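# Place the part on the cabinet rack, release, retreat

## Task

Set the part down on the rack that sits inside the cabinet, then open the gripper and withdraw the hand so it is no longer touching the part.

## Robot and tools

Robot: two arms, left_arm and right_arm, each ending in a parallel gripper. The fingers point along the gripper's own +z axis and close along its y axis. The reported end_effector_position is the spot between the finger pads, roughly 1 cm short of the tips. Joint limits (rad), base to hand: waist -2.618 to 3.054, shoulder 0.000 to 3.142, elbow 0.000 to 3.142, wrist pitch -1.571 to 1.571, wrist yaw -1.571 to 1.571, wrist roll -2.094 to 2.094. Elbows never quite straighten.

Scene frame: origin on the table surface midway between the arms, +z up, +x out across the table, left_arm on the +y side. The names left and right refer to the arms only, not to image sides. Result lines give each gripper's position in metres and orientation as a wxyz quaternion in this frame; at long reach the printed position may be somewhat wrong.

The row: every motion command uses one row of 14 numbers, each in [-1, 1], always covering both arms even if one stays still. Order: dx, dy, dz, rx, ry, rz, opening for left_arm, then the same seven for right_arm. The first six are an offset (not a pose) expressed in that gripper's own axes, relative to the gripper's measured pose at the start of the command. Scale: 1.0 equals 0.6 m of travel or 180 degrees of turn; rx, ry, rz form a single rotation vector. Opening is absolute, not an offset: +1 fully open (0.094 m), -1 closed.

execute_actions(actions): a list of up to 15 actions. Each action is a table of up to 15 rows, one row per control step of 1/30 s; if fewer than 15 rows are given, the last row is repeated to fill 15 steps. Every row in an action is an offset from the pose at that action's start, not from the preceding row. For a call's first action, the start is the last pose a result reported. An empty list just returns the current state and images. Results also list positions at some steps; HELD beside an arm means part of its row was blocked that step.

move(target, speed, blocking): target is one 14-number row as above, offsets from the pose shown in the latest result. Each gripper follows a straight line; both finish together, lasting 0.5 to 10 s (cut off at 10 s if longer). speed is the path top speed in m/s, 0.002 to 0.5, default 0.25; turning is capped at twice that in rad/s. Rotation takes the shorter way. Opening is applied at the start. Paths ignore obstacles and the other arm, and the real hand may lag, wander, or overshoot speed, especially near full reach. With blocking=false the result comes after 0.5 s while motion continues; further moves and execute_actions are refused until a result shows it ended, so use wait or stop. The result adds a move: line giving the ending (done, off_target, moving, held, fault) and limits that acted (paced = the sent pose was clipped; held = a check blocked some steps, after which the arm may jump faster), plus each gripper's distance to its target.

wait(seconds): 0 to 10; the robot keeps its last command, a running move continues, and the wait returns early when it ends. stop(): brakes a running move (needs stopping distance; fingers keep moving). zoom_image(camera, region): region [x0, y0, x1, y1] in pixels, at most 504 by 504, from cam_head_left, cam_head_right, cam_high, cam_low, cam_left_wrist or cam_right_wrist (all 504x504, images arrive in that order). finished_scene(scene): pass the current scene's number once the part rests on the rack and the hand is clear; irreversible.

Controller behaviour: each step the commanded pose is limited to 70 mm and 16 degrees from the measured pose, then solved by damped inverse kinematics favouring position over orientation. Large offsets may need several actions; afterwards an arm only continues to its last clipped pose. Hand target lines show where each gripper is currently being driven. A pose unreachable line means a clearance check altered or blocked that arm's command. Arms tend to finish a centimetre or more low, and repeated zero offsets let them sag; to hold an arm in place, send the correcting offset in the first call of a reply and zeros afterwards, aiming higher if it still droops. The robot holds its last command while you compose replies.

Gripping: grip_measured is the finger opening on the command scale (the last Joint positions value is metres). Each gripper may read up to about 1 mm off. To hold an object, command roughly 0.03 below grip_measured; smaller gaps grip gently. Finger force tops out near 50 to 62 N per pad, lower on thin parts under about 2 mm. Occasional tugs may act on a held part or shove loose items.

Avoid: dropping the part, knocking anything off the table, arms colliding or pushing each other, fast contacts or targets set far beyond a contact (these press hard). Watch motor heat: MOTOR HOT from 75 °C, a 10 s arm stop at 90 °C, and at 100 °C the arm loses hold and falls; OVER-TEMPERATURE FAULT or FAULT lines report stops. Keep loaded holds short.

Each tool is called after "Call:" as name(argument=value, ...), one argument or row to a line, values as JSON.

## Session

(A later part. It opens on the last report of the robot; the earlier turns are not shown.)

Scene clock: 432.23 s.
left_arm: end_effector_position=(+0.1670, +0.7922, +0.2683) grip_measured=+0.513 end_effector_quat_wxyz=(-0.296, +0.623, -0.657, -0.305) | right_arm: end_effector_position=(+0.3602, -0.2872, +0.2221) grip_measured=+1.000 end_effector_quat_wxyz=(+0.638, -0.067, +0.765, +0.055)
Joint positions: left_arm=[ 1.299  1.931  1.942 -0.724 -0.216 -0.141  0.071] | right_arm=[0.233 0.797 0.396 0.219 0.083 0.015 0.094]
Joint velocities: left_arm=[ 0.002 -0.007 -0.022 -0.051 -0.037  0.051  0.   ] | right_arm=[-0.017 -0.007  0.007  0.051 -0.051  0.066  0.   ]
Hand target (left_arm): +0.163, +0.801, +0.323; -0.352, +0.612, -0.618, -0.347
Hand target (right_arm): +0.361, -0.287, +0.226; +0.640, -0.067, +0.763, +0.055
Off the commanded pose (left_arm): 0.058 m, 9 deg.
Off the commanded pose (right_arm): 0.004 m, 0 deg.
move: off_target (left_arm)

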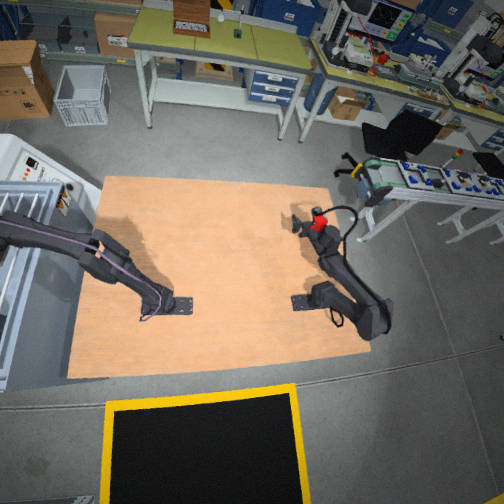

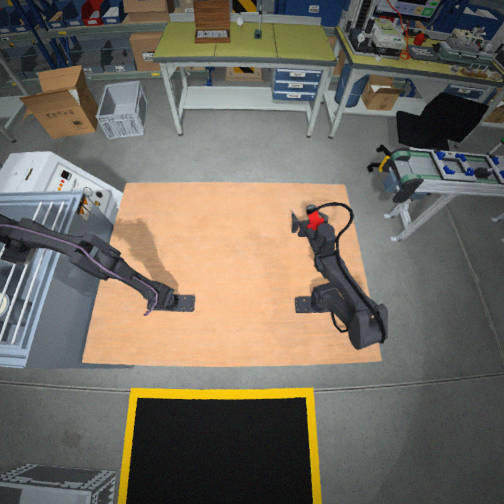

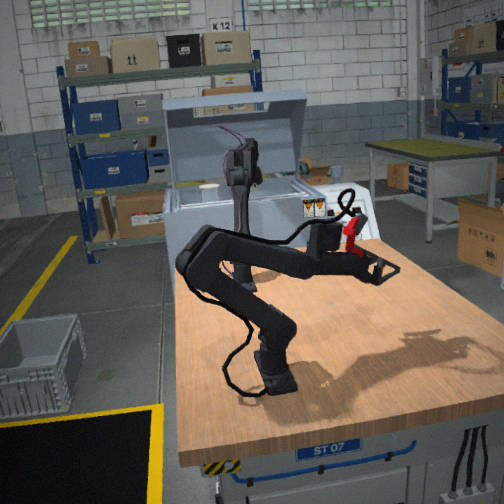

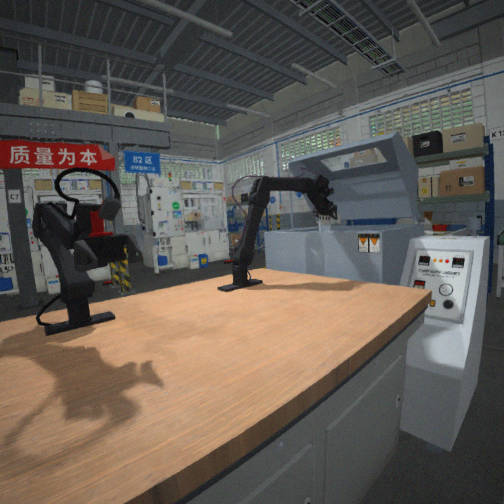

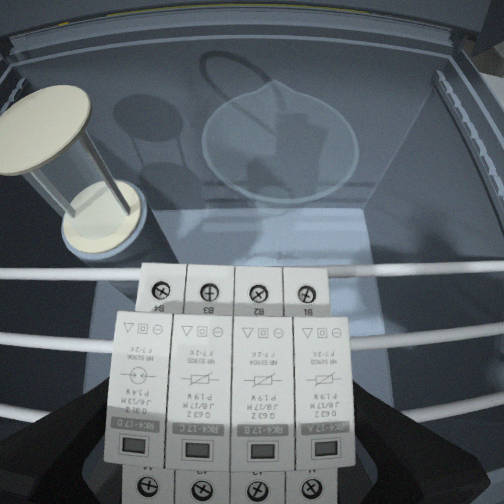

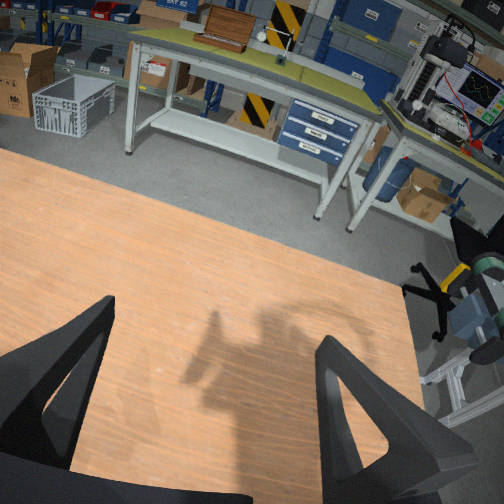

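Call:
execute_actions(
  actions=[
    [[-0.0852,0.0072,-0.0432,-0.0018,-0.0483,-0.0141,0.465,-0.006,0,0,0,-0.002,0,1],[-0.0831,0.0071,-0.0413,-0.0019,-0.0480,-0.0149,0.465,-0.006,0,0,0,-0.002,0,1],[-0.0801,0.0069,-0.0386,-0.0021,-0.0476,-0.0160,0.465,-0.006,0,0,0,-0.002,0,1],[-0.0766,0.0068,-0.0355,-0.0024,-0.0471,-0.0173,0.465,-0.006,0,0,0,-0.002,0,1],[-0.0727,0.0066,-0.0321,-0.0026,-0.0465,-0.0187,0.465,-0.006,0,0,0,-0.002,0,1],[-0.0684,0.0065,-0.0282,-0.0029,-0.0459,-0.0202,0.465,-0.006,0,0,0,-0.002,0,1],[-0.0645,0.0063,-0.0248,-0.0032,-0.0454,-0.0217,0.465,-0.006,0,0,0,-0.002,0,1],[-0.0606,0.0061,-0.0213,-0.0035,-0.0449,-0.0231,0.465,-0.006,0,0,0,-0.002,0,1],[-0.0563,0.0060,-0.0174,-0.0038,-0.0443,-0.0246,0.465,-0.006,0,0,0,-0.002,0,1],[-0.0524,0.0058,-0.0140,-0.0040,-0.0437,-0.0260,0.465,-0.006,0,0,0,-0.002,0,1],[-0.0489,0.0057,-0.0109,-0.0043,-0.0432,-0.0273,0.465,-0.006,0,0,0,-0.002,0,1],[-0.0459,0.0055,-0.0082,-0.0045,-0.0428,-0.0284,0.465,-0.006,0,0,0,-0.002,0,1],[-0.0438,0.0054,-0.0063,-0.0046,-0.0425,-0.0292,0.465,-0.006,0,0,0,-0.002,0,1],[-0.0429,0.0054,-0.0055,-0.0047,-0.0424,-0.0295,0.465,-0.006,0,0,0,-0.002,0,1]],
  ],
)

Scene clock: 539.87 s.
left_arm: end_effector_position=(+0.1650, +0.7902, +0.2442) grip_measured=+0.513 end_effector_quat_wxyz=(-0.286, +0.644, -0.647, -0.292) | right_arm: end_effector_position=(+0.3602, -0.2872, +0.2221) grip_measured=+1.000 end_effector_quat_wxyz=(+0.638, -0.067, +0.765, +0.055)
Joint positions: left_arm=[ 1.299  1.932  1.872 -0.691 -0.223 -0.191  0.071] | right_arm=[0.233 0.797 0.396 0.219 0.083 0.015 0.094]
Joint velocities: left_arm=[ 0.007  0.002 -0.261 -0.022 -0.037 -0.125 -0.   ] | right_arm=[ 0.002 -0.012  0.017  0.022  0.007 -0.007  0.   ]
Hand target (left_arm): +0.164, +0.802, +0.291; -0.347, +0.635, -0.605, -0.333
Hand target (right_arm): +0.361, -0.287, +0.226; +0.640, -0.067, +0.763, +0.055
Off the commanded pose (left_arm): 0.049 m, 10 deg.
Off the commanded pose (right_arm): 0.004 m, 0 deg.
Step readings (end_effector_position):
0: left_arm (+0.1670, +0.7922, +0.2683) | right_arm (+0.3602, -0.2872, +0.2221)
1: left_arm (+0.1669, +0.7920, +0.2688) | right_arm (+0.3602, -0.2872, +0.2221)
2: left_arm (+0.1669, +0.7919, +0.2690) | right_arm (+0.3602, -0.2872, +0.2221)
4: left_arm (+0.1668, +0.7919, +0.2691) | right_arm (+0.3602, -0.2872, +0.2221)
8: left_arm (+0.1664, +0.7920, +0.2673) | right_arm (+0.3602, -0.2872, +0.2221)
15: end_effector_position above

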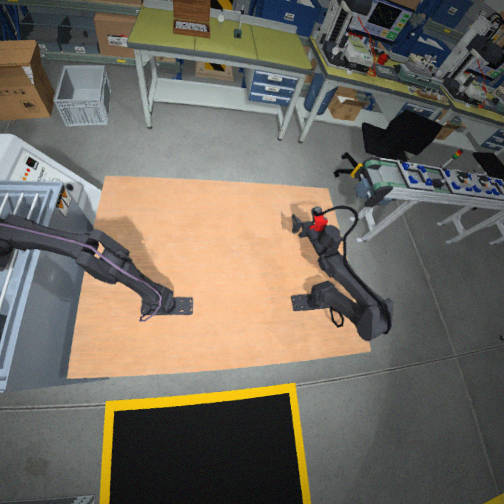

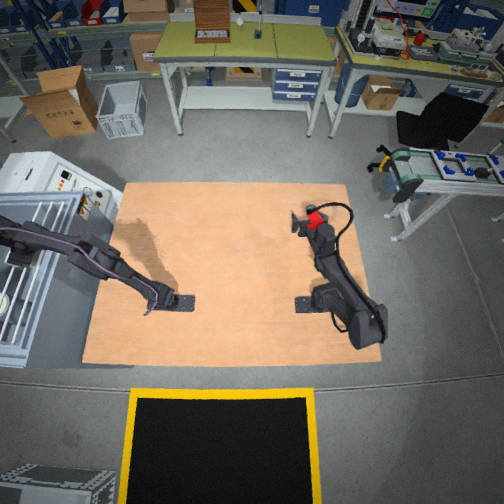

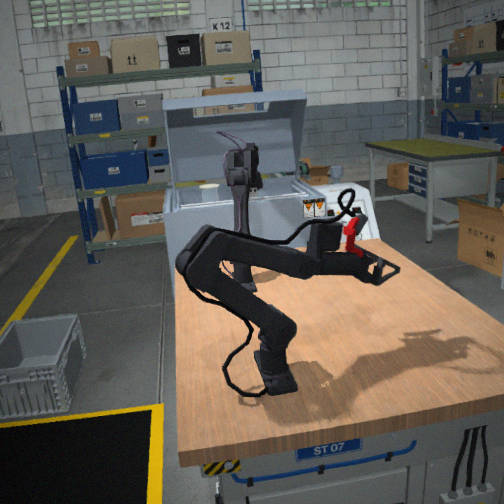

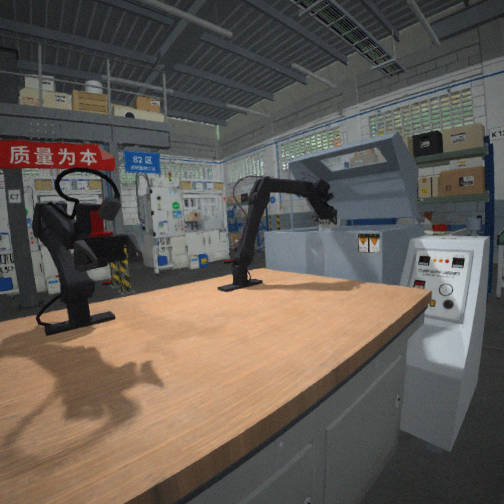

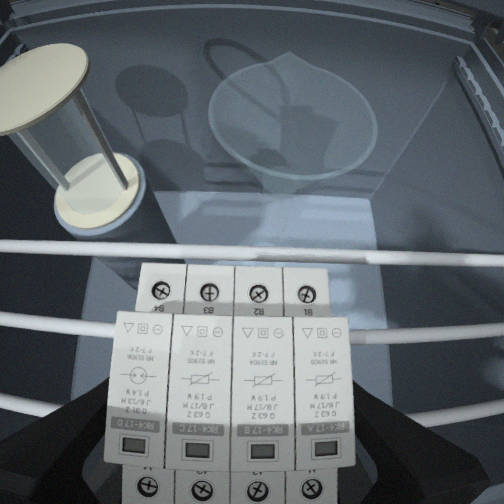

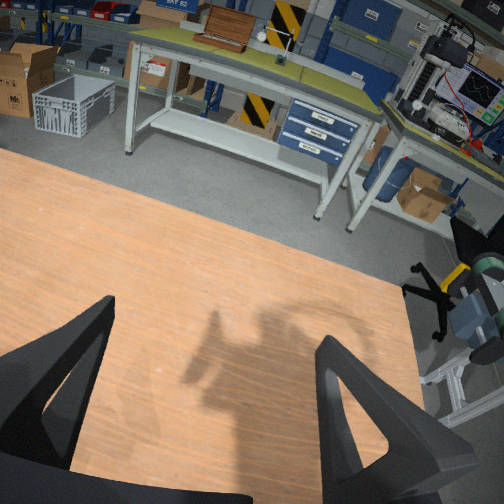

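Call:
execute_actions(
  actions=[],
)

Scene clock: 542.17 s.
left_arm: end_effector_position=(+0.1647, +0.7905, +0.2394) grip_measured=+0.513 end_effector_quat_wxyz=(-0.286, +0.648, -0.643, -0.291) | right_arm: end_effector_position=(+0.3602, -0.2872, +0.2221) grip_measured=+1.000 end_effector_quat_wxyz=(+0.638, -0.067, +0.765, +0.055)
Joint positions: left_arm=[ 1.299  1.932  1.854 -0.676 -0.225 -0.203  0.071] | right_arm=[0.233 0.797 0.396 0.219 0.083 0.015 0.094]
Joint velocities: left_arm=[-0.007  0.017 -0.012  0.037  0.051 -0.051  0.   ] | right_arm=[-0.012  0.007 -0.002 -0.081  0.051  0.022  0.   ]
Hand target (left_arm): +0.164, +0.802, +0.291; -0.347, +0.635, -0.605, -0.333
Hand target (right_arm): +0.361, -0.287, +0.226; +0.640, -0.067, +0.763, +0.055
Off the commanded pose (left_arm): 0.053 m, 10 deg.
Off the commanded pose (right_arm): 0.004 m, 0 deg.

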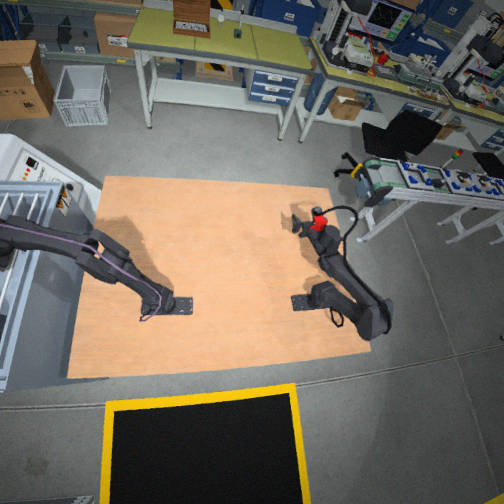

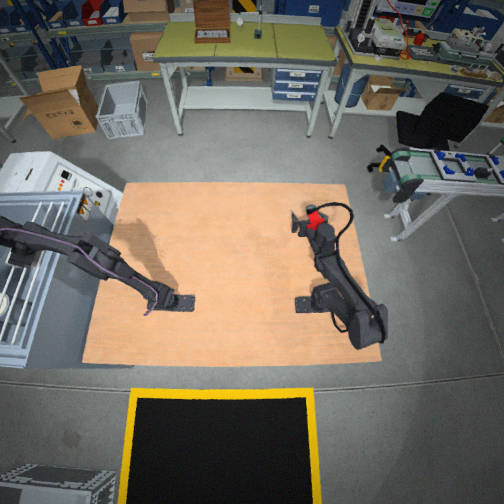

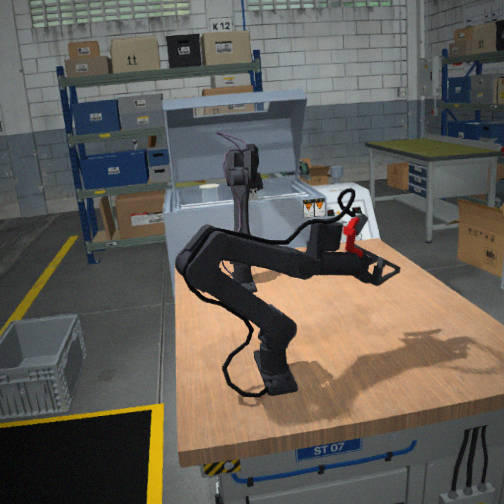

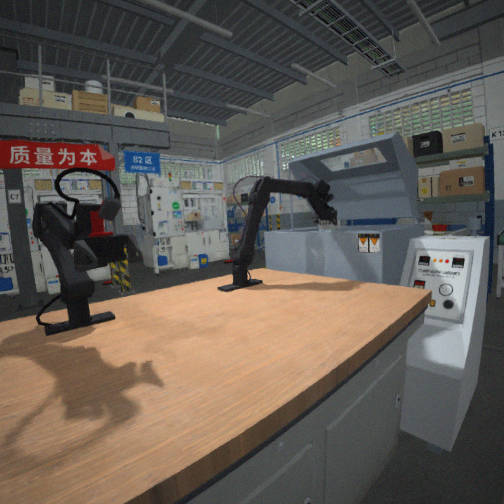

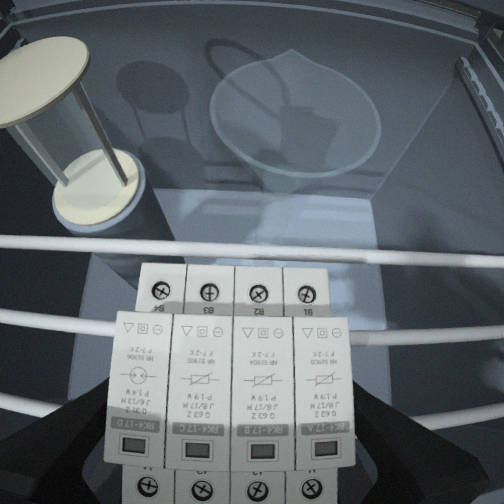

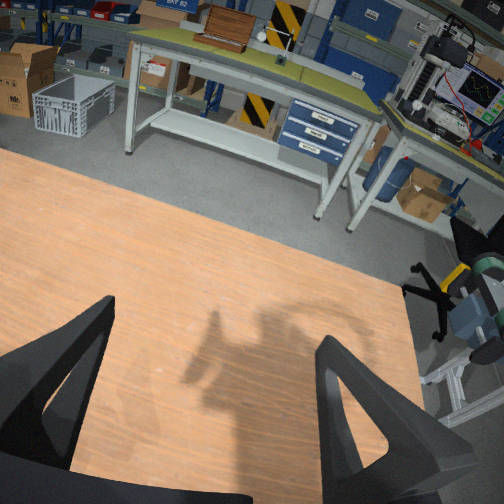

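Call:
execute_actions(
  actions=[
    [[-0.0795,0,-0.0359,0.0034,-0.0520,-0.0141,0.465,-0.006,0,0,0,-0.002,0,1],[-0.0777,0,-0.0343,0.0034,-0.0524,-0.0141,0.465,-0.006,0,0,0,-0.002,0,1],[-0.0754,0,-0.0322,0.0034,-0.0530,-0.0141,0.465,-0.006,0,0,0,-0.002,0,1],[-0.0727,0,-0.0298,0.0034,-0.0537,-0.0141,0.465,-0.006,0,0,0,-0.002,0,1],[-0.0700,0,-0.0275,0.0034,-0.0543,-0.0141,0.465,-0.006,0,0,0,-0.002,0,1],[-0.0673,0,-0.0251,0.0034,-0.0550,-0.0141,0.465,-0.006,0,0,0,-0.002,0,1],[-0.0647,0,-0.0227,0.0034,-0.0556,-0.0141,0.465,-0.006,0,0,0,-0.002,0,1],[-0.0623,0,-0.0206,0.0034,-0.0562,-0.0141,0.465,-0.006,0,0,0,-0.002,0,1],[-0.0599,0,-0.0185,0.0034,-0.0568,-0.0141,0.465,-0.006,0,0,0,-0.002,0,1],[-0.0578,0,-0.0166,0.0034,-0.0573,-0.0141,0.465,-0.006,0,0,0,-0.002,0,1],[-0.0560,0,-0.0150,0.0034,-0.0578,-0.0141,0.465,-0.006,0,0,0,-0.002,0,1],[-0.0543,0,-0.0134,0.0034,-0.0582,-0.0141,0.465,-0.006,0,0,0,-0.002,0,1],[-0.0528,0,-0.0121,0.0034,-0.0586,-0.0141,0.465,-0.006,0,0,0,-0.002,0,1],[-0.0516,0,-0.0110,0.0034,-0.0589,-0.0141,0.465,-0.006,0,0,0,-0.002,0,1],[-0.0510,0,-0.0105,0.0034,-0.0590,-0.0141,0.465,-0.006,0,0,0,-0.002,0,1]],
  ],
)

Scene clock: 583.40 s.
left_arm: end_effector_position=(+0.1643, +0.7894, +0.2170) grip_measured=+0.513 end_effector_quat_wxyz=(-0.291, +0.649, -0.640, -0.292) | right_arm: end_effector_position=(+0.3602, -0.2872, +0.2221) grip_measured=+1.000 end_effector_quat_wxyz=(+0.638, -0.067, +0.765, +0.055)
Joint positions: left_arm=[ 1.299  1.91   1.728 -0.564 -0.226 -0.208  0.071] | right_arm=[0.233 0.797 0.396 0.219 0.083 0.015 0.094]
Joint velocities: left_arm=[ 0.007 -0.042 -0.208  0.242 -0.022 -0.066  0.001] | right_arm=[-0.002 -0.007 -0.002 -0.051 -0.037  0.066  0.   ]
Hand target (left_arm): +0.164, +0.801, +0.268; -0.353, +0.633, -0.602, -0.336
Hand target (right_arm): +0.361, -0.287, +0.226; +0.640, -0.067, +0.763, +0.055
Off the commanded pose (left_arm): 0.052 m, 10 deg.
Off the commanded pose (right_arm): 0.004 m, 0 deg.
Step readings (end_effector_position):
0: left_arm (+0.1647, +0.7905, +0.2394) | right_arm (+0.3602, -0.2872, +0.2221)
1: left_arm (+0.1647, +0.7905, +0.2394) | right_arm (+0.3602, -0.2872, +0.2221)
2: left_arm (+0.1648, +0.7906, +0.2395) | right_arm (+0.3602, -0.2872, +0.2221)
4: left_arm (+0.1650, +0.7913, +0.2386) | right_arm (+0.3602, -0.2872, +0.2221)
8: left_arm (+0.1649, +0.7912, +0.2300) | right_arm (+0.3602, -0.2872, +0.2221)
15: end_effector_position above

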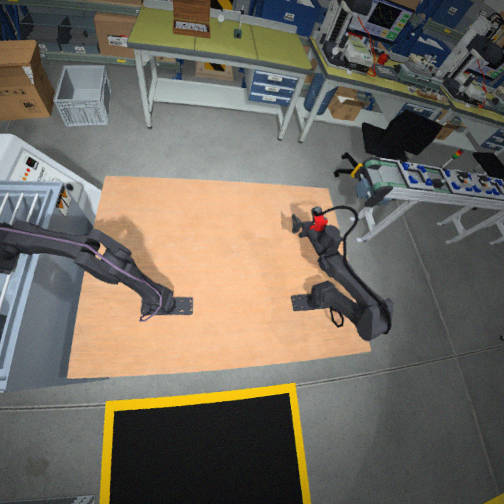

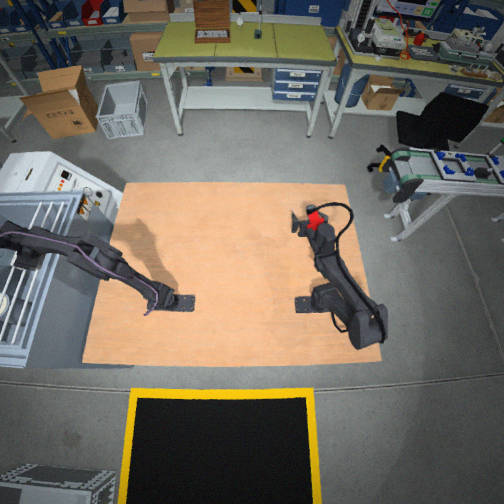

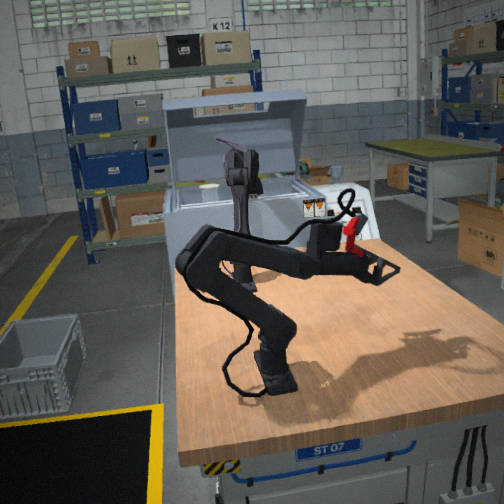

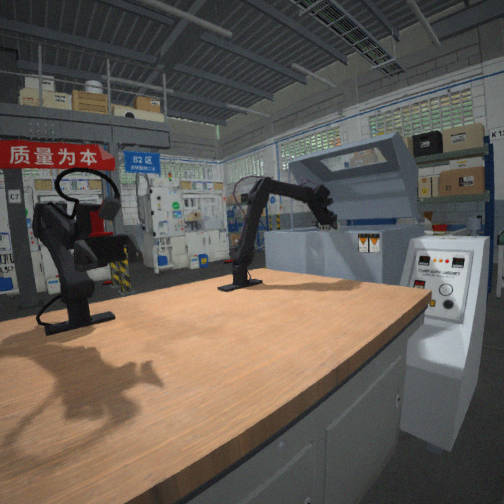

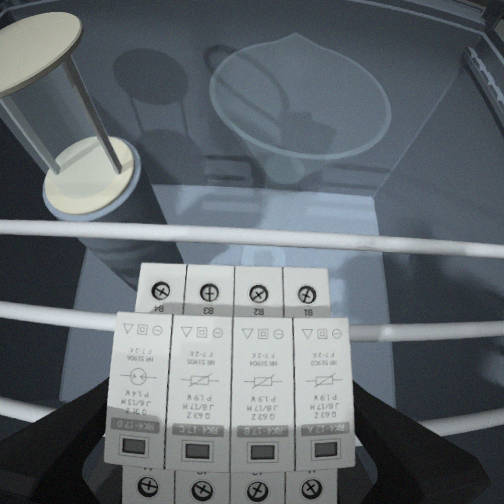

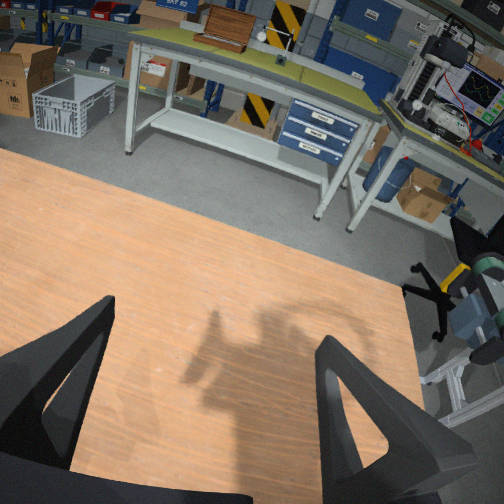

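Call:
execute_actions(
  actions=[],
)

Scene clock: 588.97 s.
left_arm: end_effector_position=(+0.1648, +0.7911, +0.2178) grip_measured=+0.513 end_effector_quat_wxyz=(-0.296, +0.648, -0.637, -0.295) | right_arm: end_effector_position=(+0.3602, -0.2872, +0.2221) grip_measured=+1.000 end_effector_quat_wxyz=(+0.638, -0.067, +0.765, +0.055)
Joint positions: left_arm=[ 1.299  1.906  1.716 -0.54  -0.226 -0.209  0.071] | right_arm=[0.233 0.797 0.396 0.219 0.083 0.015 0.094]
Joint velocities: left_arm=[-0.022 -0.002 -0.012  0.007 -0.081 -0.007 -0.001] | right_arm=[ 0.002  0.002 -0.012 -0.037 -0.081  0.066  0.   ]
Hand target (left_arm): +0.164, +0.801, +0.268; -0.353, +0.633, -0.602, -0.336
Hand target (right_arm): +0.361, -0.287, +0.226; +0.640, -0.067, +0.763, +0.055
Off the commanded pose (left_arm): 0.051 m, 10 deg.
Off the commanded pose (right_arm): 0.004 m, 0 deg.

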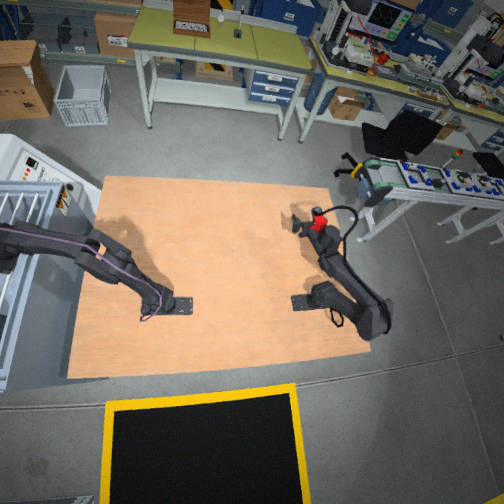

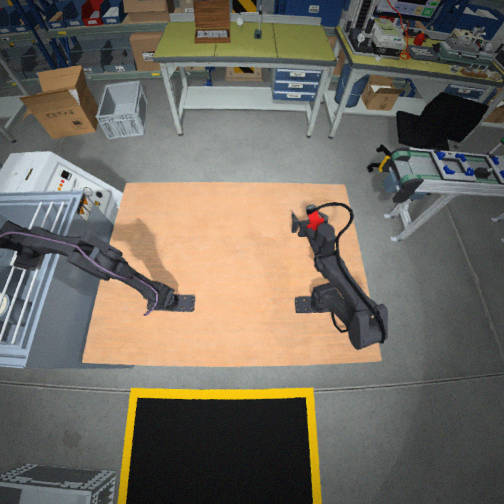

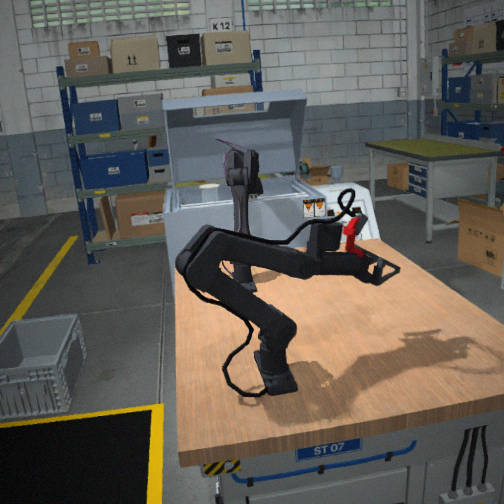

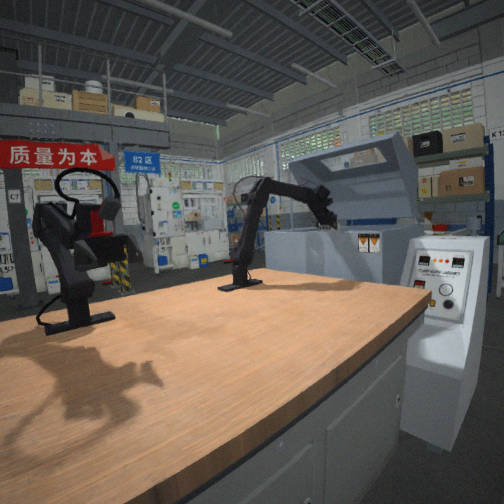

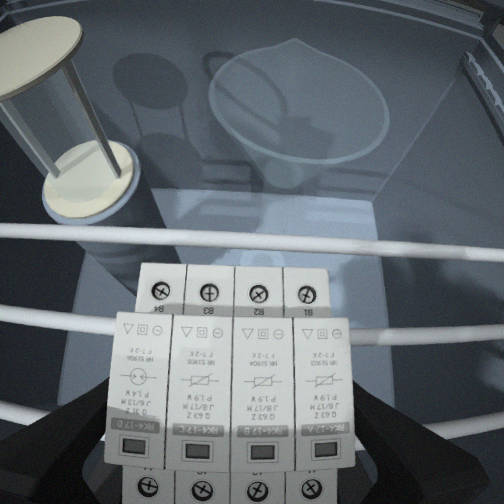

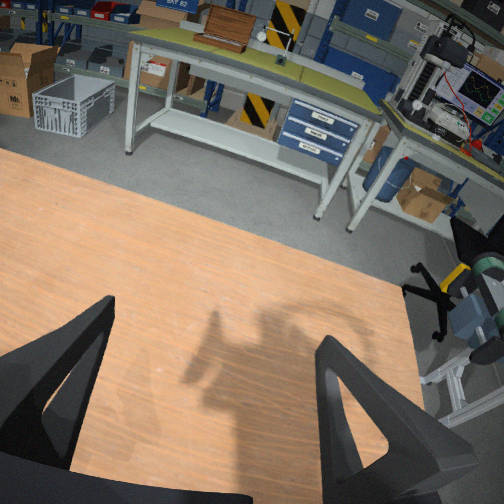

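Call:
execute_actions(
  actions=[
    [[-0.0750,0,-0.0325,0.0030,-0.0475,-0.0108,0.465,-0.006,0,0,0,-0.002,0,1],[-0.0705,0,-0.0308,0.0028,-0.0445,-0.0100,0.465,-0.006,0,0,0,-0.002,0,1],[-0.0655,0,-0.0290,0.0025,-0.0411,-0.0092,0.465,-0.006,0,0,0,-0.002,0,1],[-0.0600,0,-0.0269,0.0023,-0.0374,-0.0082,0.465,-0.006,0,0,0,-0.002,0,1],[-0.0545,0,-0.0249,0.0020,-0.0337,-0.0073,0.465,-0.006,0,0,0,-0.002,0,1],[-0.0490,0,-0.0228,0.0017,-0.0300,-0.0063,0.465,-0.006,0,0,0,-0.002,0,1],[-0.0435,0,-0.0208,0.0015,-0.0263,-0.0054,0.465,-0.006,0,0,0,-0.002,0,1],[-0.0380,0,-0.0187,0.0012,-0.0226,-0.0045,0.465,-0.006,0,0,0,-0.002,0,1],[-0.0325,0,-0.0167,0.0010,-0.0188,-0.0035,0.465,-0.006,0,0,0,-0.002,0,1],[-0.0270,0,-0.0146,0.0007,-0.0151,-0.0026,0.465,-0.006,0,0,0,-0.002,0,1],[-0.0220,0,-0.0127,0.0005,-0.0118,-0.0017,0.465,-0.006,0,0,0,-0.002,0,1],[-0.0175,0,-0.0110,0.0003,-0.0087,-0.0009,0.465,-0.006,0,0,0,-0.002,0,1],[-0.0140,0,-0.0097,0.0001,-0.0064,-0.0003,0.465,-0.006,0,0,0,-0.002,0,1],[-0.0120,0,-0.0090,0,-0.0050,0,0.465,-0.006,0,0,0,-0.002,0,1]],
  ],
)

Scene clock: 625.00 s.
left_arm: end_effector_position=(+0.1645, +0.7900, +0.2165) grip_measured=+0.513 end_effector_quat_wxyz=(-0.294, +0.648, -0.638, -0.294) | right_arm: end_effector_position=(+0.3602, -0.2872, +0.2221) grip_measured=+1.000 end_effector_quat_wxyz=(+0.638, -0.067, +0.765, +0.055)
Joint positions: left_arm=[ 1.299  1.906  1.716 -0.547 -0.226 -0.209  0.071] | right_arm=[0.233 0.797 0.396 0.219 0.083 0.015 0.094]
Joint velocities: left_arm=[-0.002 -0.007 -0.012  0.007  0.037 -0.007 -0.   ] | right_arm=[ 0.007 -0.002 -0.007 -0.022  0.007 -0.037  0.   ]
Hand target (left_arm): +0.165, +0.792, +0.227; -0.302, +0.645, -0.635, -0.300
Hand target (right_arm): +0.361, -0.287, +0.226; +0.640, -0.067, +0.763, +0.055
Off the commanded pose (left_arm): 0.010 m, 1 deg.
Off the commanded pose (right_arm): 0.004 m, 0 deg.
Step readings (end_effector_position):
0: left_arm (+0.1648, +0.7911, +0.2178) | right_arm (+0.3602, -0.2872, +0.2221)
1: left_arm (+0.1648, +0.7911, +0.2178) | right_arm (+0.3602, -0.2872, +0.2221)
2: left_arm (+0.1648, +0.7911, +0.2178) | right_arm (+0.3602, -0.2872, +0.2221)
4: left_arm (+0.1648, +0.7911, +0.2178) | right_arm (+0.3602, -0.2872, +0.2221)
8: left_arm (+0.1647, +0.7907, +0.2174) | right_arm (+0.3602, -0.2872, +0.2221)
15: end_effector_position above

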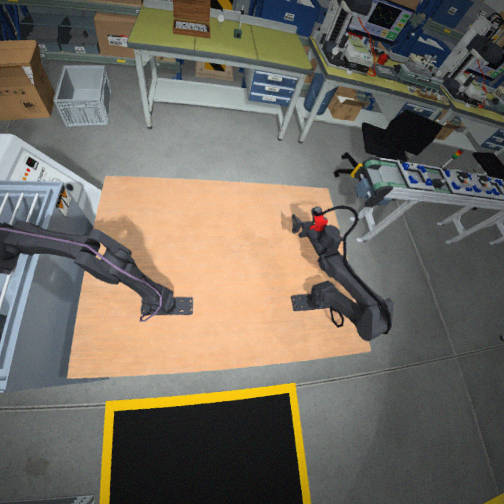

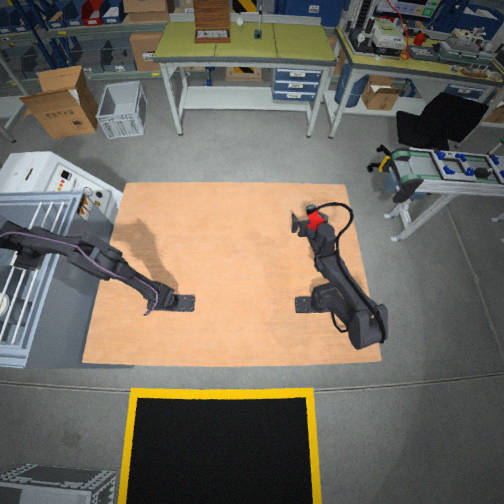

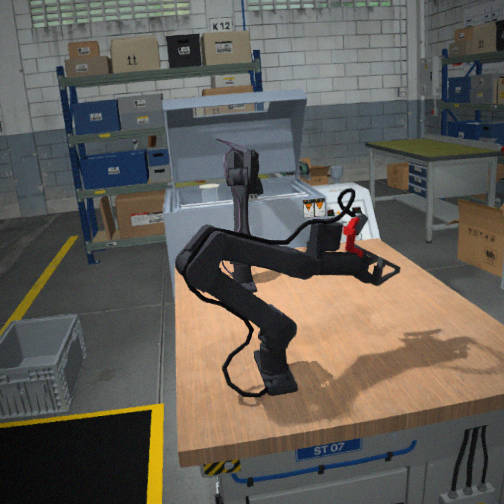

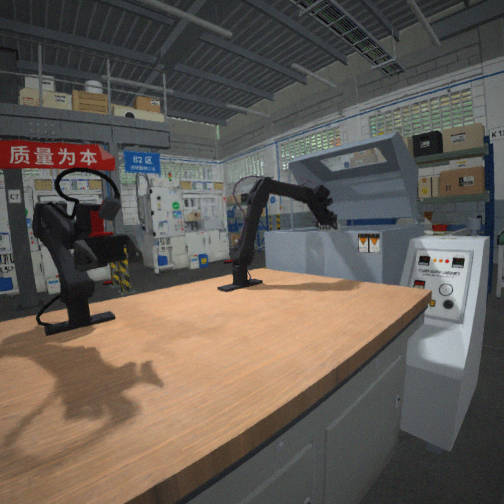

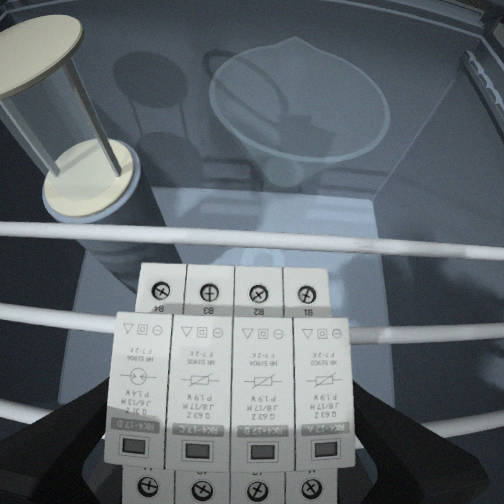

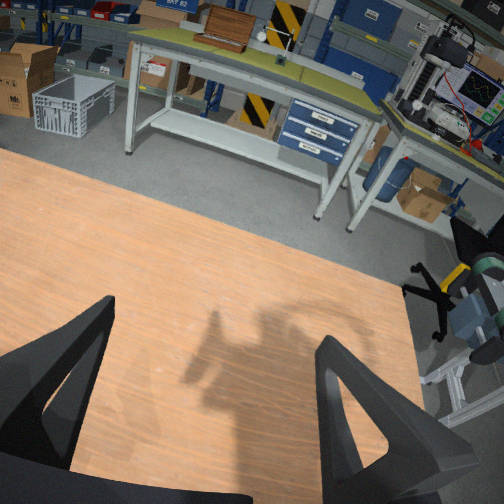

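Call:
execute_actions(
  actions=[
    [[-0.014,0,-0.010,0,-0.006,0,0.49,-0.006,0,0,0,-0.002,0,1],[-0.014,0,-0.010,0,-0.006,0,0.52,-0.006,0,0,0,-0.002,0,1],[-0.014,0,-0.010,0,-0.006,0,0.57,-0.006,0,0,0,-0.002,0,1],[-0.014,0,-0.010,0,-0.006,0,0.65,-0.006,0,0,0,-0.002,0,1],[-0.014,0,-0.010,0,-0.006,0,0.78,-0.006,0,0,0,-0.002,0,1],[-0.014,0,-0.010,0,-0.006,0,0.9,-0.006,0,0,0,-0.002,0,1],[-0.014,0,-0.010,0,-0.006,0,1,-0.006,0,0,0,-0.002,0,1],[-0.014,0,-0.011,0,-0.006,0,1,-0.006,0,0,0,-0.002,0,1],[-0.015,0,-0.015,0,-0.006,0,1,-0.006,0,0,0,-0.002,0,1],[-0.016,0,-0.022,0,-0.006,0,1,-0.006,0,0,0,-0.002,0,1],[-0.017,0,-0.031,0,-0.006,0,1,-0.006,0,0,0,-0.002,0,1],[-0.019,0,-0.041,0,-0.006,0,1,-0.006,0,0,0,-0.002,0,1],[-0.021,0,-0.051,0,-0.006,0,1,-0.006,0,0,0,-0.002,0,1],[-0.023,0,-0.061,0,-0.006,0,1,-0.006,0,0,0,-0.002,0,1],[-0.025,0,-0.070,0,-0.006,0,1,-0.006,0,0,0,-0.002,0,1]],
  ],
)

Scene clock: 642.90 s.
left_arm: end_effector_position=(+0.1622, +0.7819, +0.2208) grip_measured=+1.000 end_effector_quat_wxyz=(-0.287, +0.650, -0.641, -0.290) | right_arm: end_effector_position=(+0.3602, -0.2872, +0.2221) grip_measured=+1.000 end_effector_quat_wxyz=(+0.638, -0.067, +0.765, +0.055)
Joint positions: left_arm=[ 1.298  1.885  1.716 -0.585 -0.226 -0.209  0.094] | right_arm=[0.233 0.797 0.396 0.219 0.083 0.015 0.094]
Joint velocities: left_arm=[-0.017 -0.286 -0.002 -0.374 -0.11  -0.007  0.   ] | right_arm=[ 0.007 -0.007 -0.002 -0.022 -0.007  0.037  0.   ]
Hand target (left_arm): +0.165, +0.770, +0.254; -0.301, +0.645, -0.635, -0.300
Hand target (right_arm): +0.361, -0.287, +0.226; +0.640, -0.067, +0.763, +0.055
Off the commanded pose (left_arm): 0.037 m, 2 deg.
Off the commanded pose (right_arm): 0.004 m, 0 deg.
Step readings (end_effector_position):
0: left_arm (+0.1645, +0.7900, +0.2165) | right_arm (+0.3602, -0.2872, +0.2221)
1: left_arm (+0.1645, +0.7899, +0.2164) | right_arm (+0.3602, -0.2872, +0.2221)
2: left_arm (+0.1645, +0.7898, +0.2163) | right_arm (+0.3602, -0.2872, +0.2221)
4: left_arm (+0.1644, +0.7898, +0.2162) | right_arm (+0.3602, -0.2872, +0.2221)
8: left_arm (+0.1644, +0.7898, +0.2162) | right_arm (+0.3602, -0.2872, +0.2221)
15: end_effector_position above

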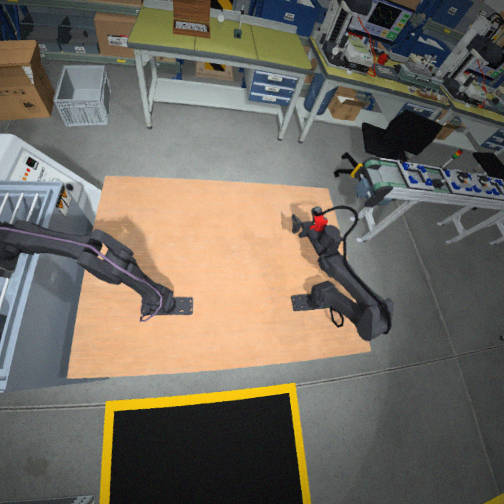

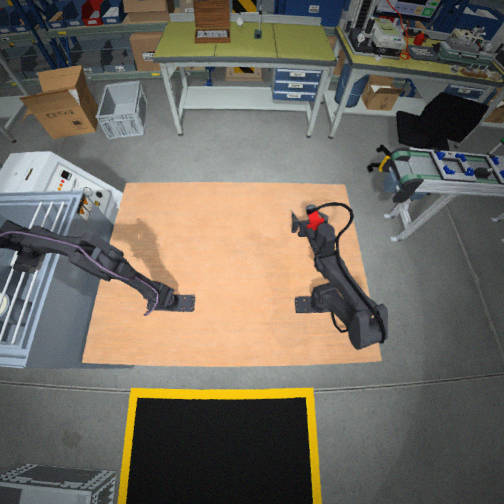

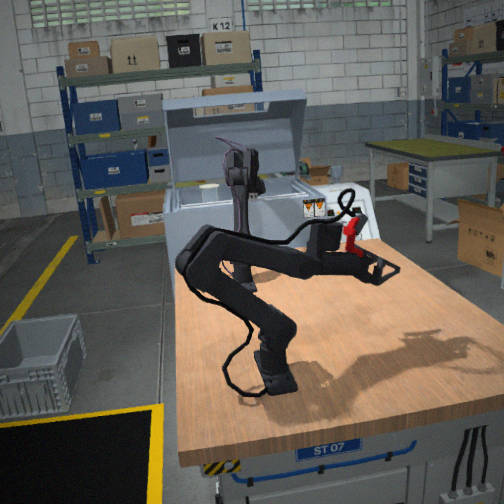

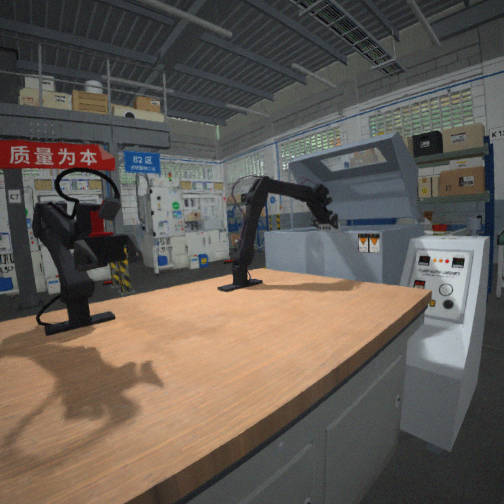

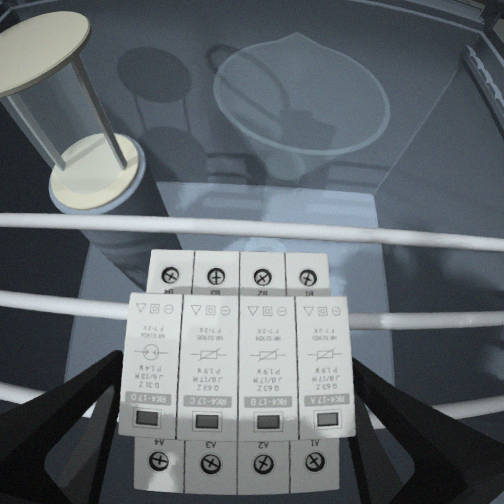

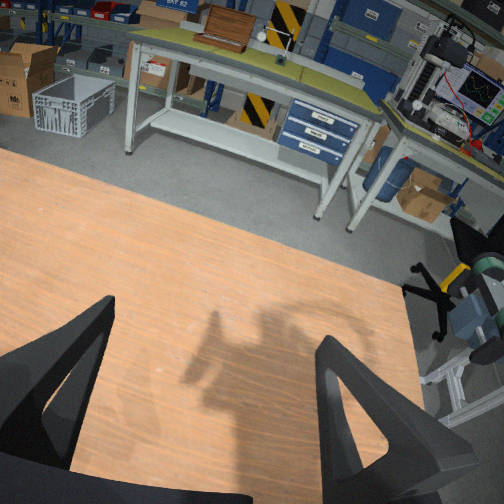

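Call:
execute_actions(
  actions=[],
)

Scene clock: 647.27 s.
left_arm: end_effector_position=(+0.1624, +0.7724, +0.2440) grip_measured=+1.000 end_effector_quat_wxyz=(-0.297, +0.647, -0.638, -0.295) | right_arm: end_effector_position=(+0.3602, -0.2872, +0.2221) grip_measured=+1.000 end_effector_quat_wxyz=(+0.638, -0.067, +0.765, +0.055)
Joint positions: left_arm=[ 1.292  1.839  1.732 -0.622 -0.229 -0.211  0.094] | right_arm=[0.233 0.797 0.396 0.219 0.083 0.015 0.094]
Joint velocities: left_arm=[-0.002  0.012 -0.007 -0.066 -0.022 -0.037  0.   ] | right_arm=[0.007 0.022 0.002 0.037 0.022 0.037 0.   ]
Hand target (left_arm): +0.165, +0.770, +0.254; -0.301, +0.645, -0.635, -0.300
Hand target (right_arm): +0.361, -0.287, +0.226; +0.640, -0.067, +0.763, +0.055
Off the commanded pose (left_arm): 0.012 m, 1 deg.
Off the commanded pose (right_arm): 0.004 m, 0 deg.

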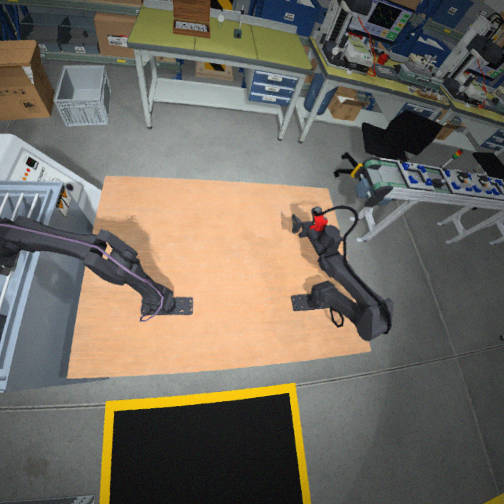

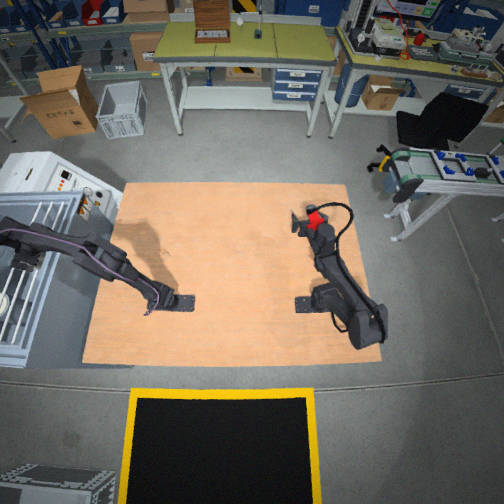

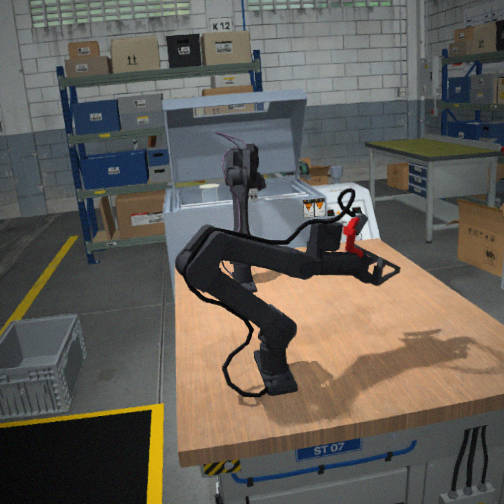

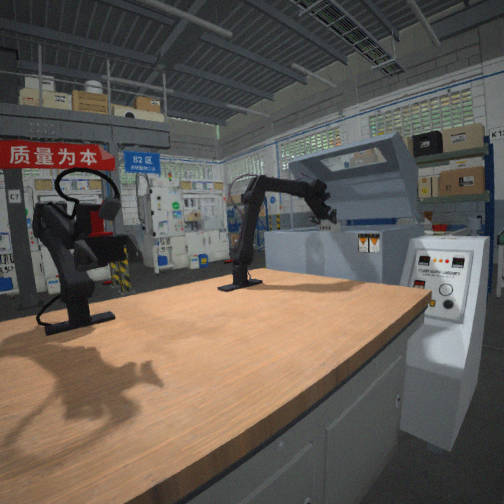

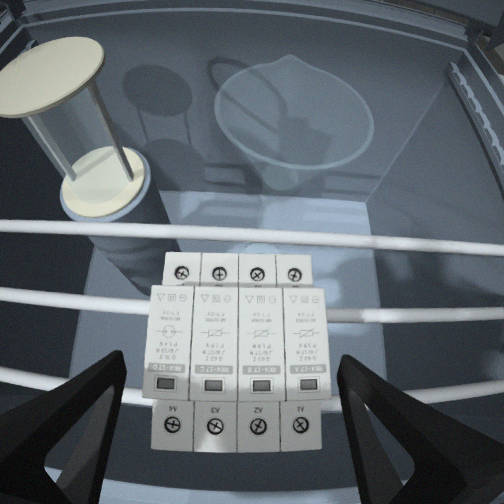

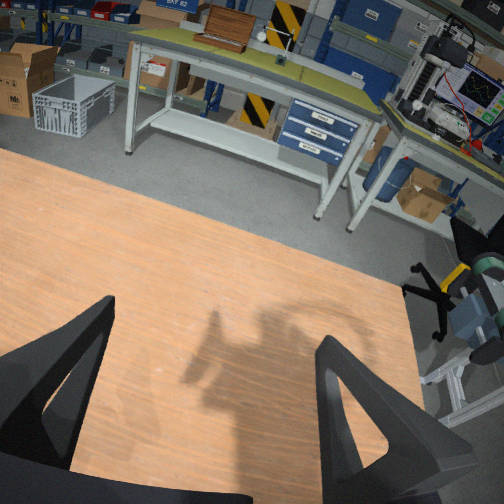

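Call:
move(
  target=[0.1465,-0.009,-0.4948,0.0869,-0.0134,0.0743,1,-0.006,0,0,0,-0.002,0,1],
  speed=0.4,
)

Scene clock: 674.77 s.
left_arm: end_effector_position=(+0.1719, +0.4920, +0.3739) grip_measured=+1.000 end_effector_quat_wxyz=(+0.364, -0.515, +0.735, +0.248) | right_arm: end_effector_position=(+0.3602, -0.2872, +0.2221) grip_measured=+1.000 end_effector_quat_wxyz=(+0.638, -0.067, +0.765, +0.055)
Joint positions: left_arm=[ 0.936  1.058  1.604 -1.226 -0.232 -0.196  0.094] | right_arm=[0.233 0.797 0.396 0.219 0.083 0.015 0.094]
Joint velocities: left_arm=[ 0.012 -0.002 -0.027  0.007 -0.066 -0.037  0.   ] | right_arm=[-0.017 -0.007  0.012 -0.037  0.037  0.081  0.   ]
Hand target (left_arm): +0.171, +0.490, +0.375; +0.359, -0.516, +0.737, +0.250
Hand target (right_arm): +0.361, -0.287, +0.226; +0.640, -0.067, +0.763, +0.055
Off the commanded pose (left_arm): 0.005 m, 1 deg.
Off the commanded pose (right_arm): 0.004 m, 0 deg.
move: done

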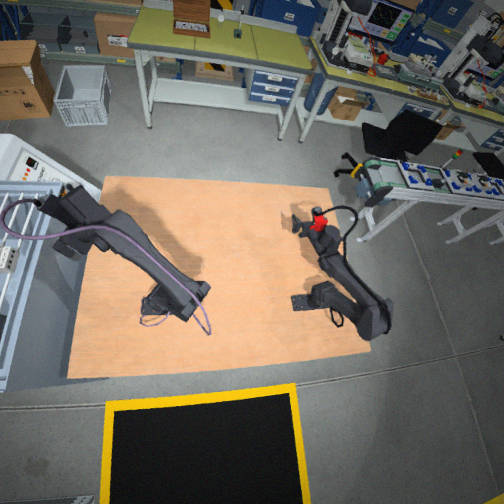

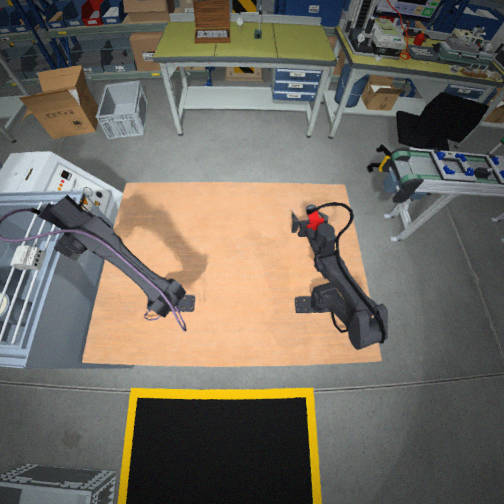

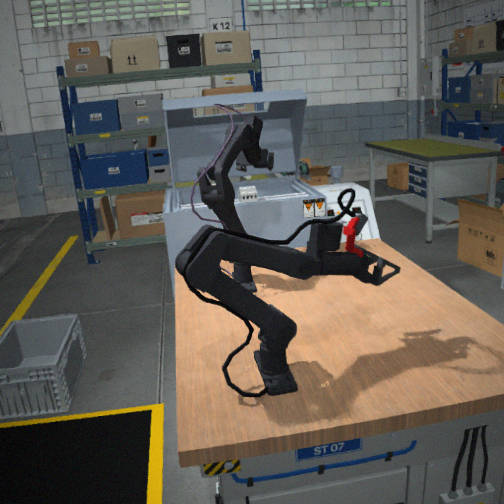

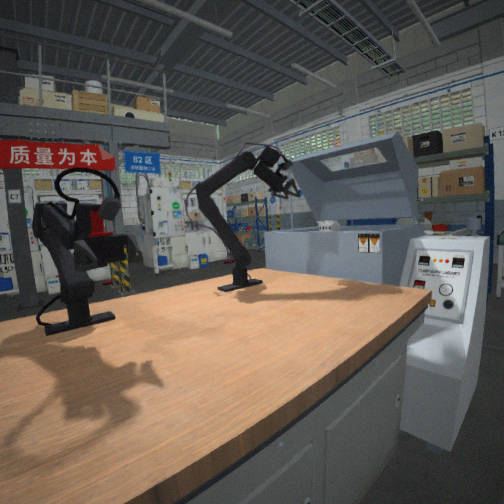

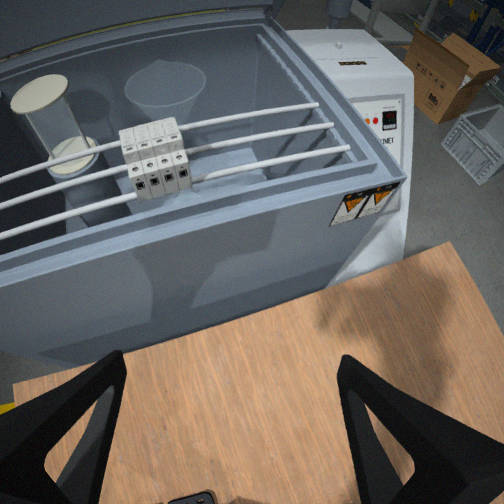

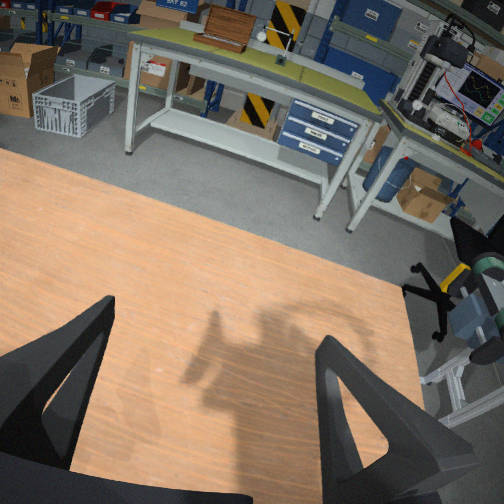

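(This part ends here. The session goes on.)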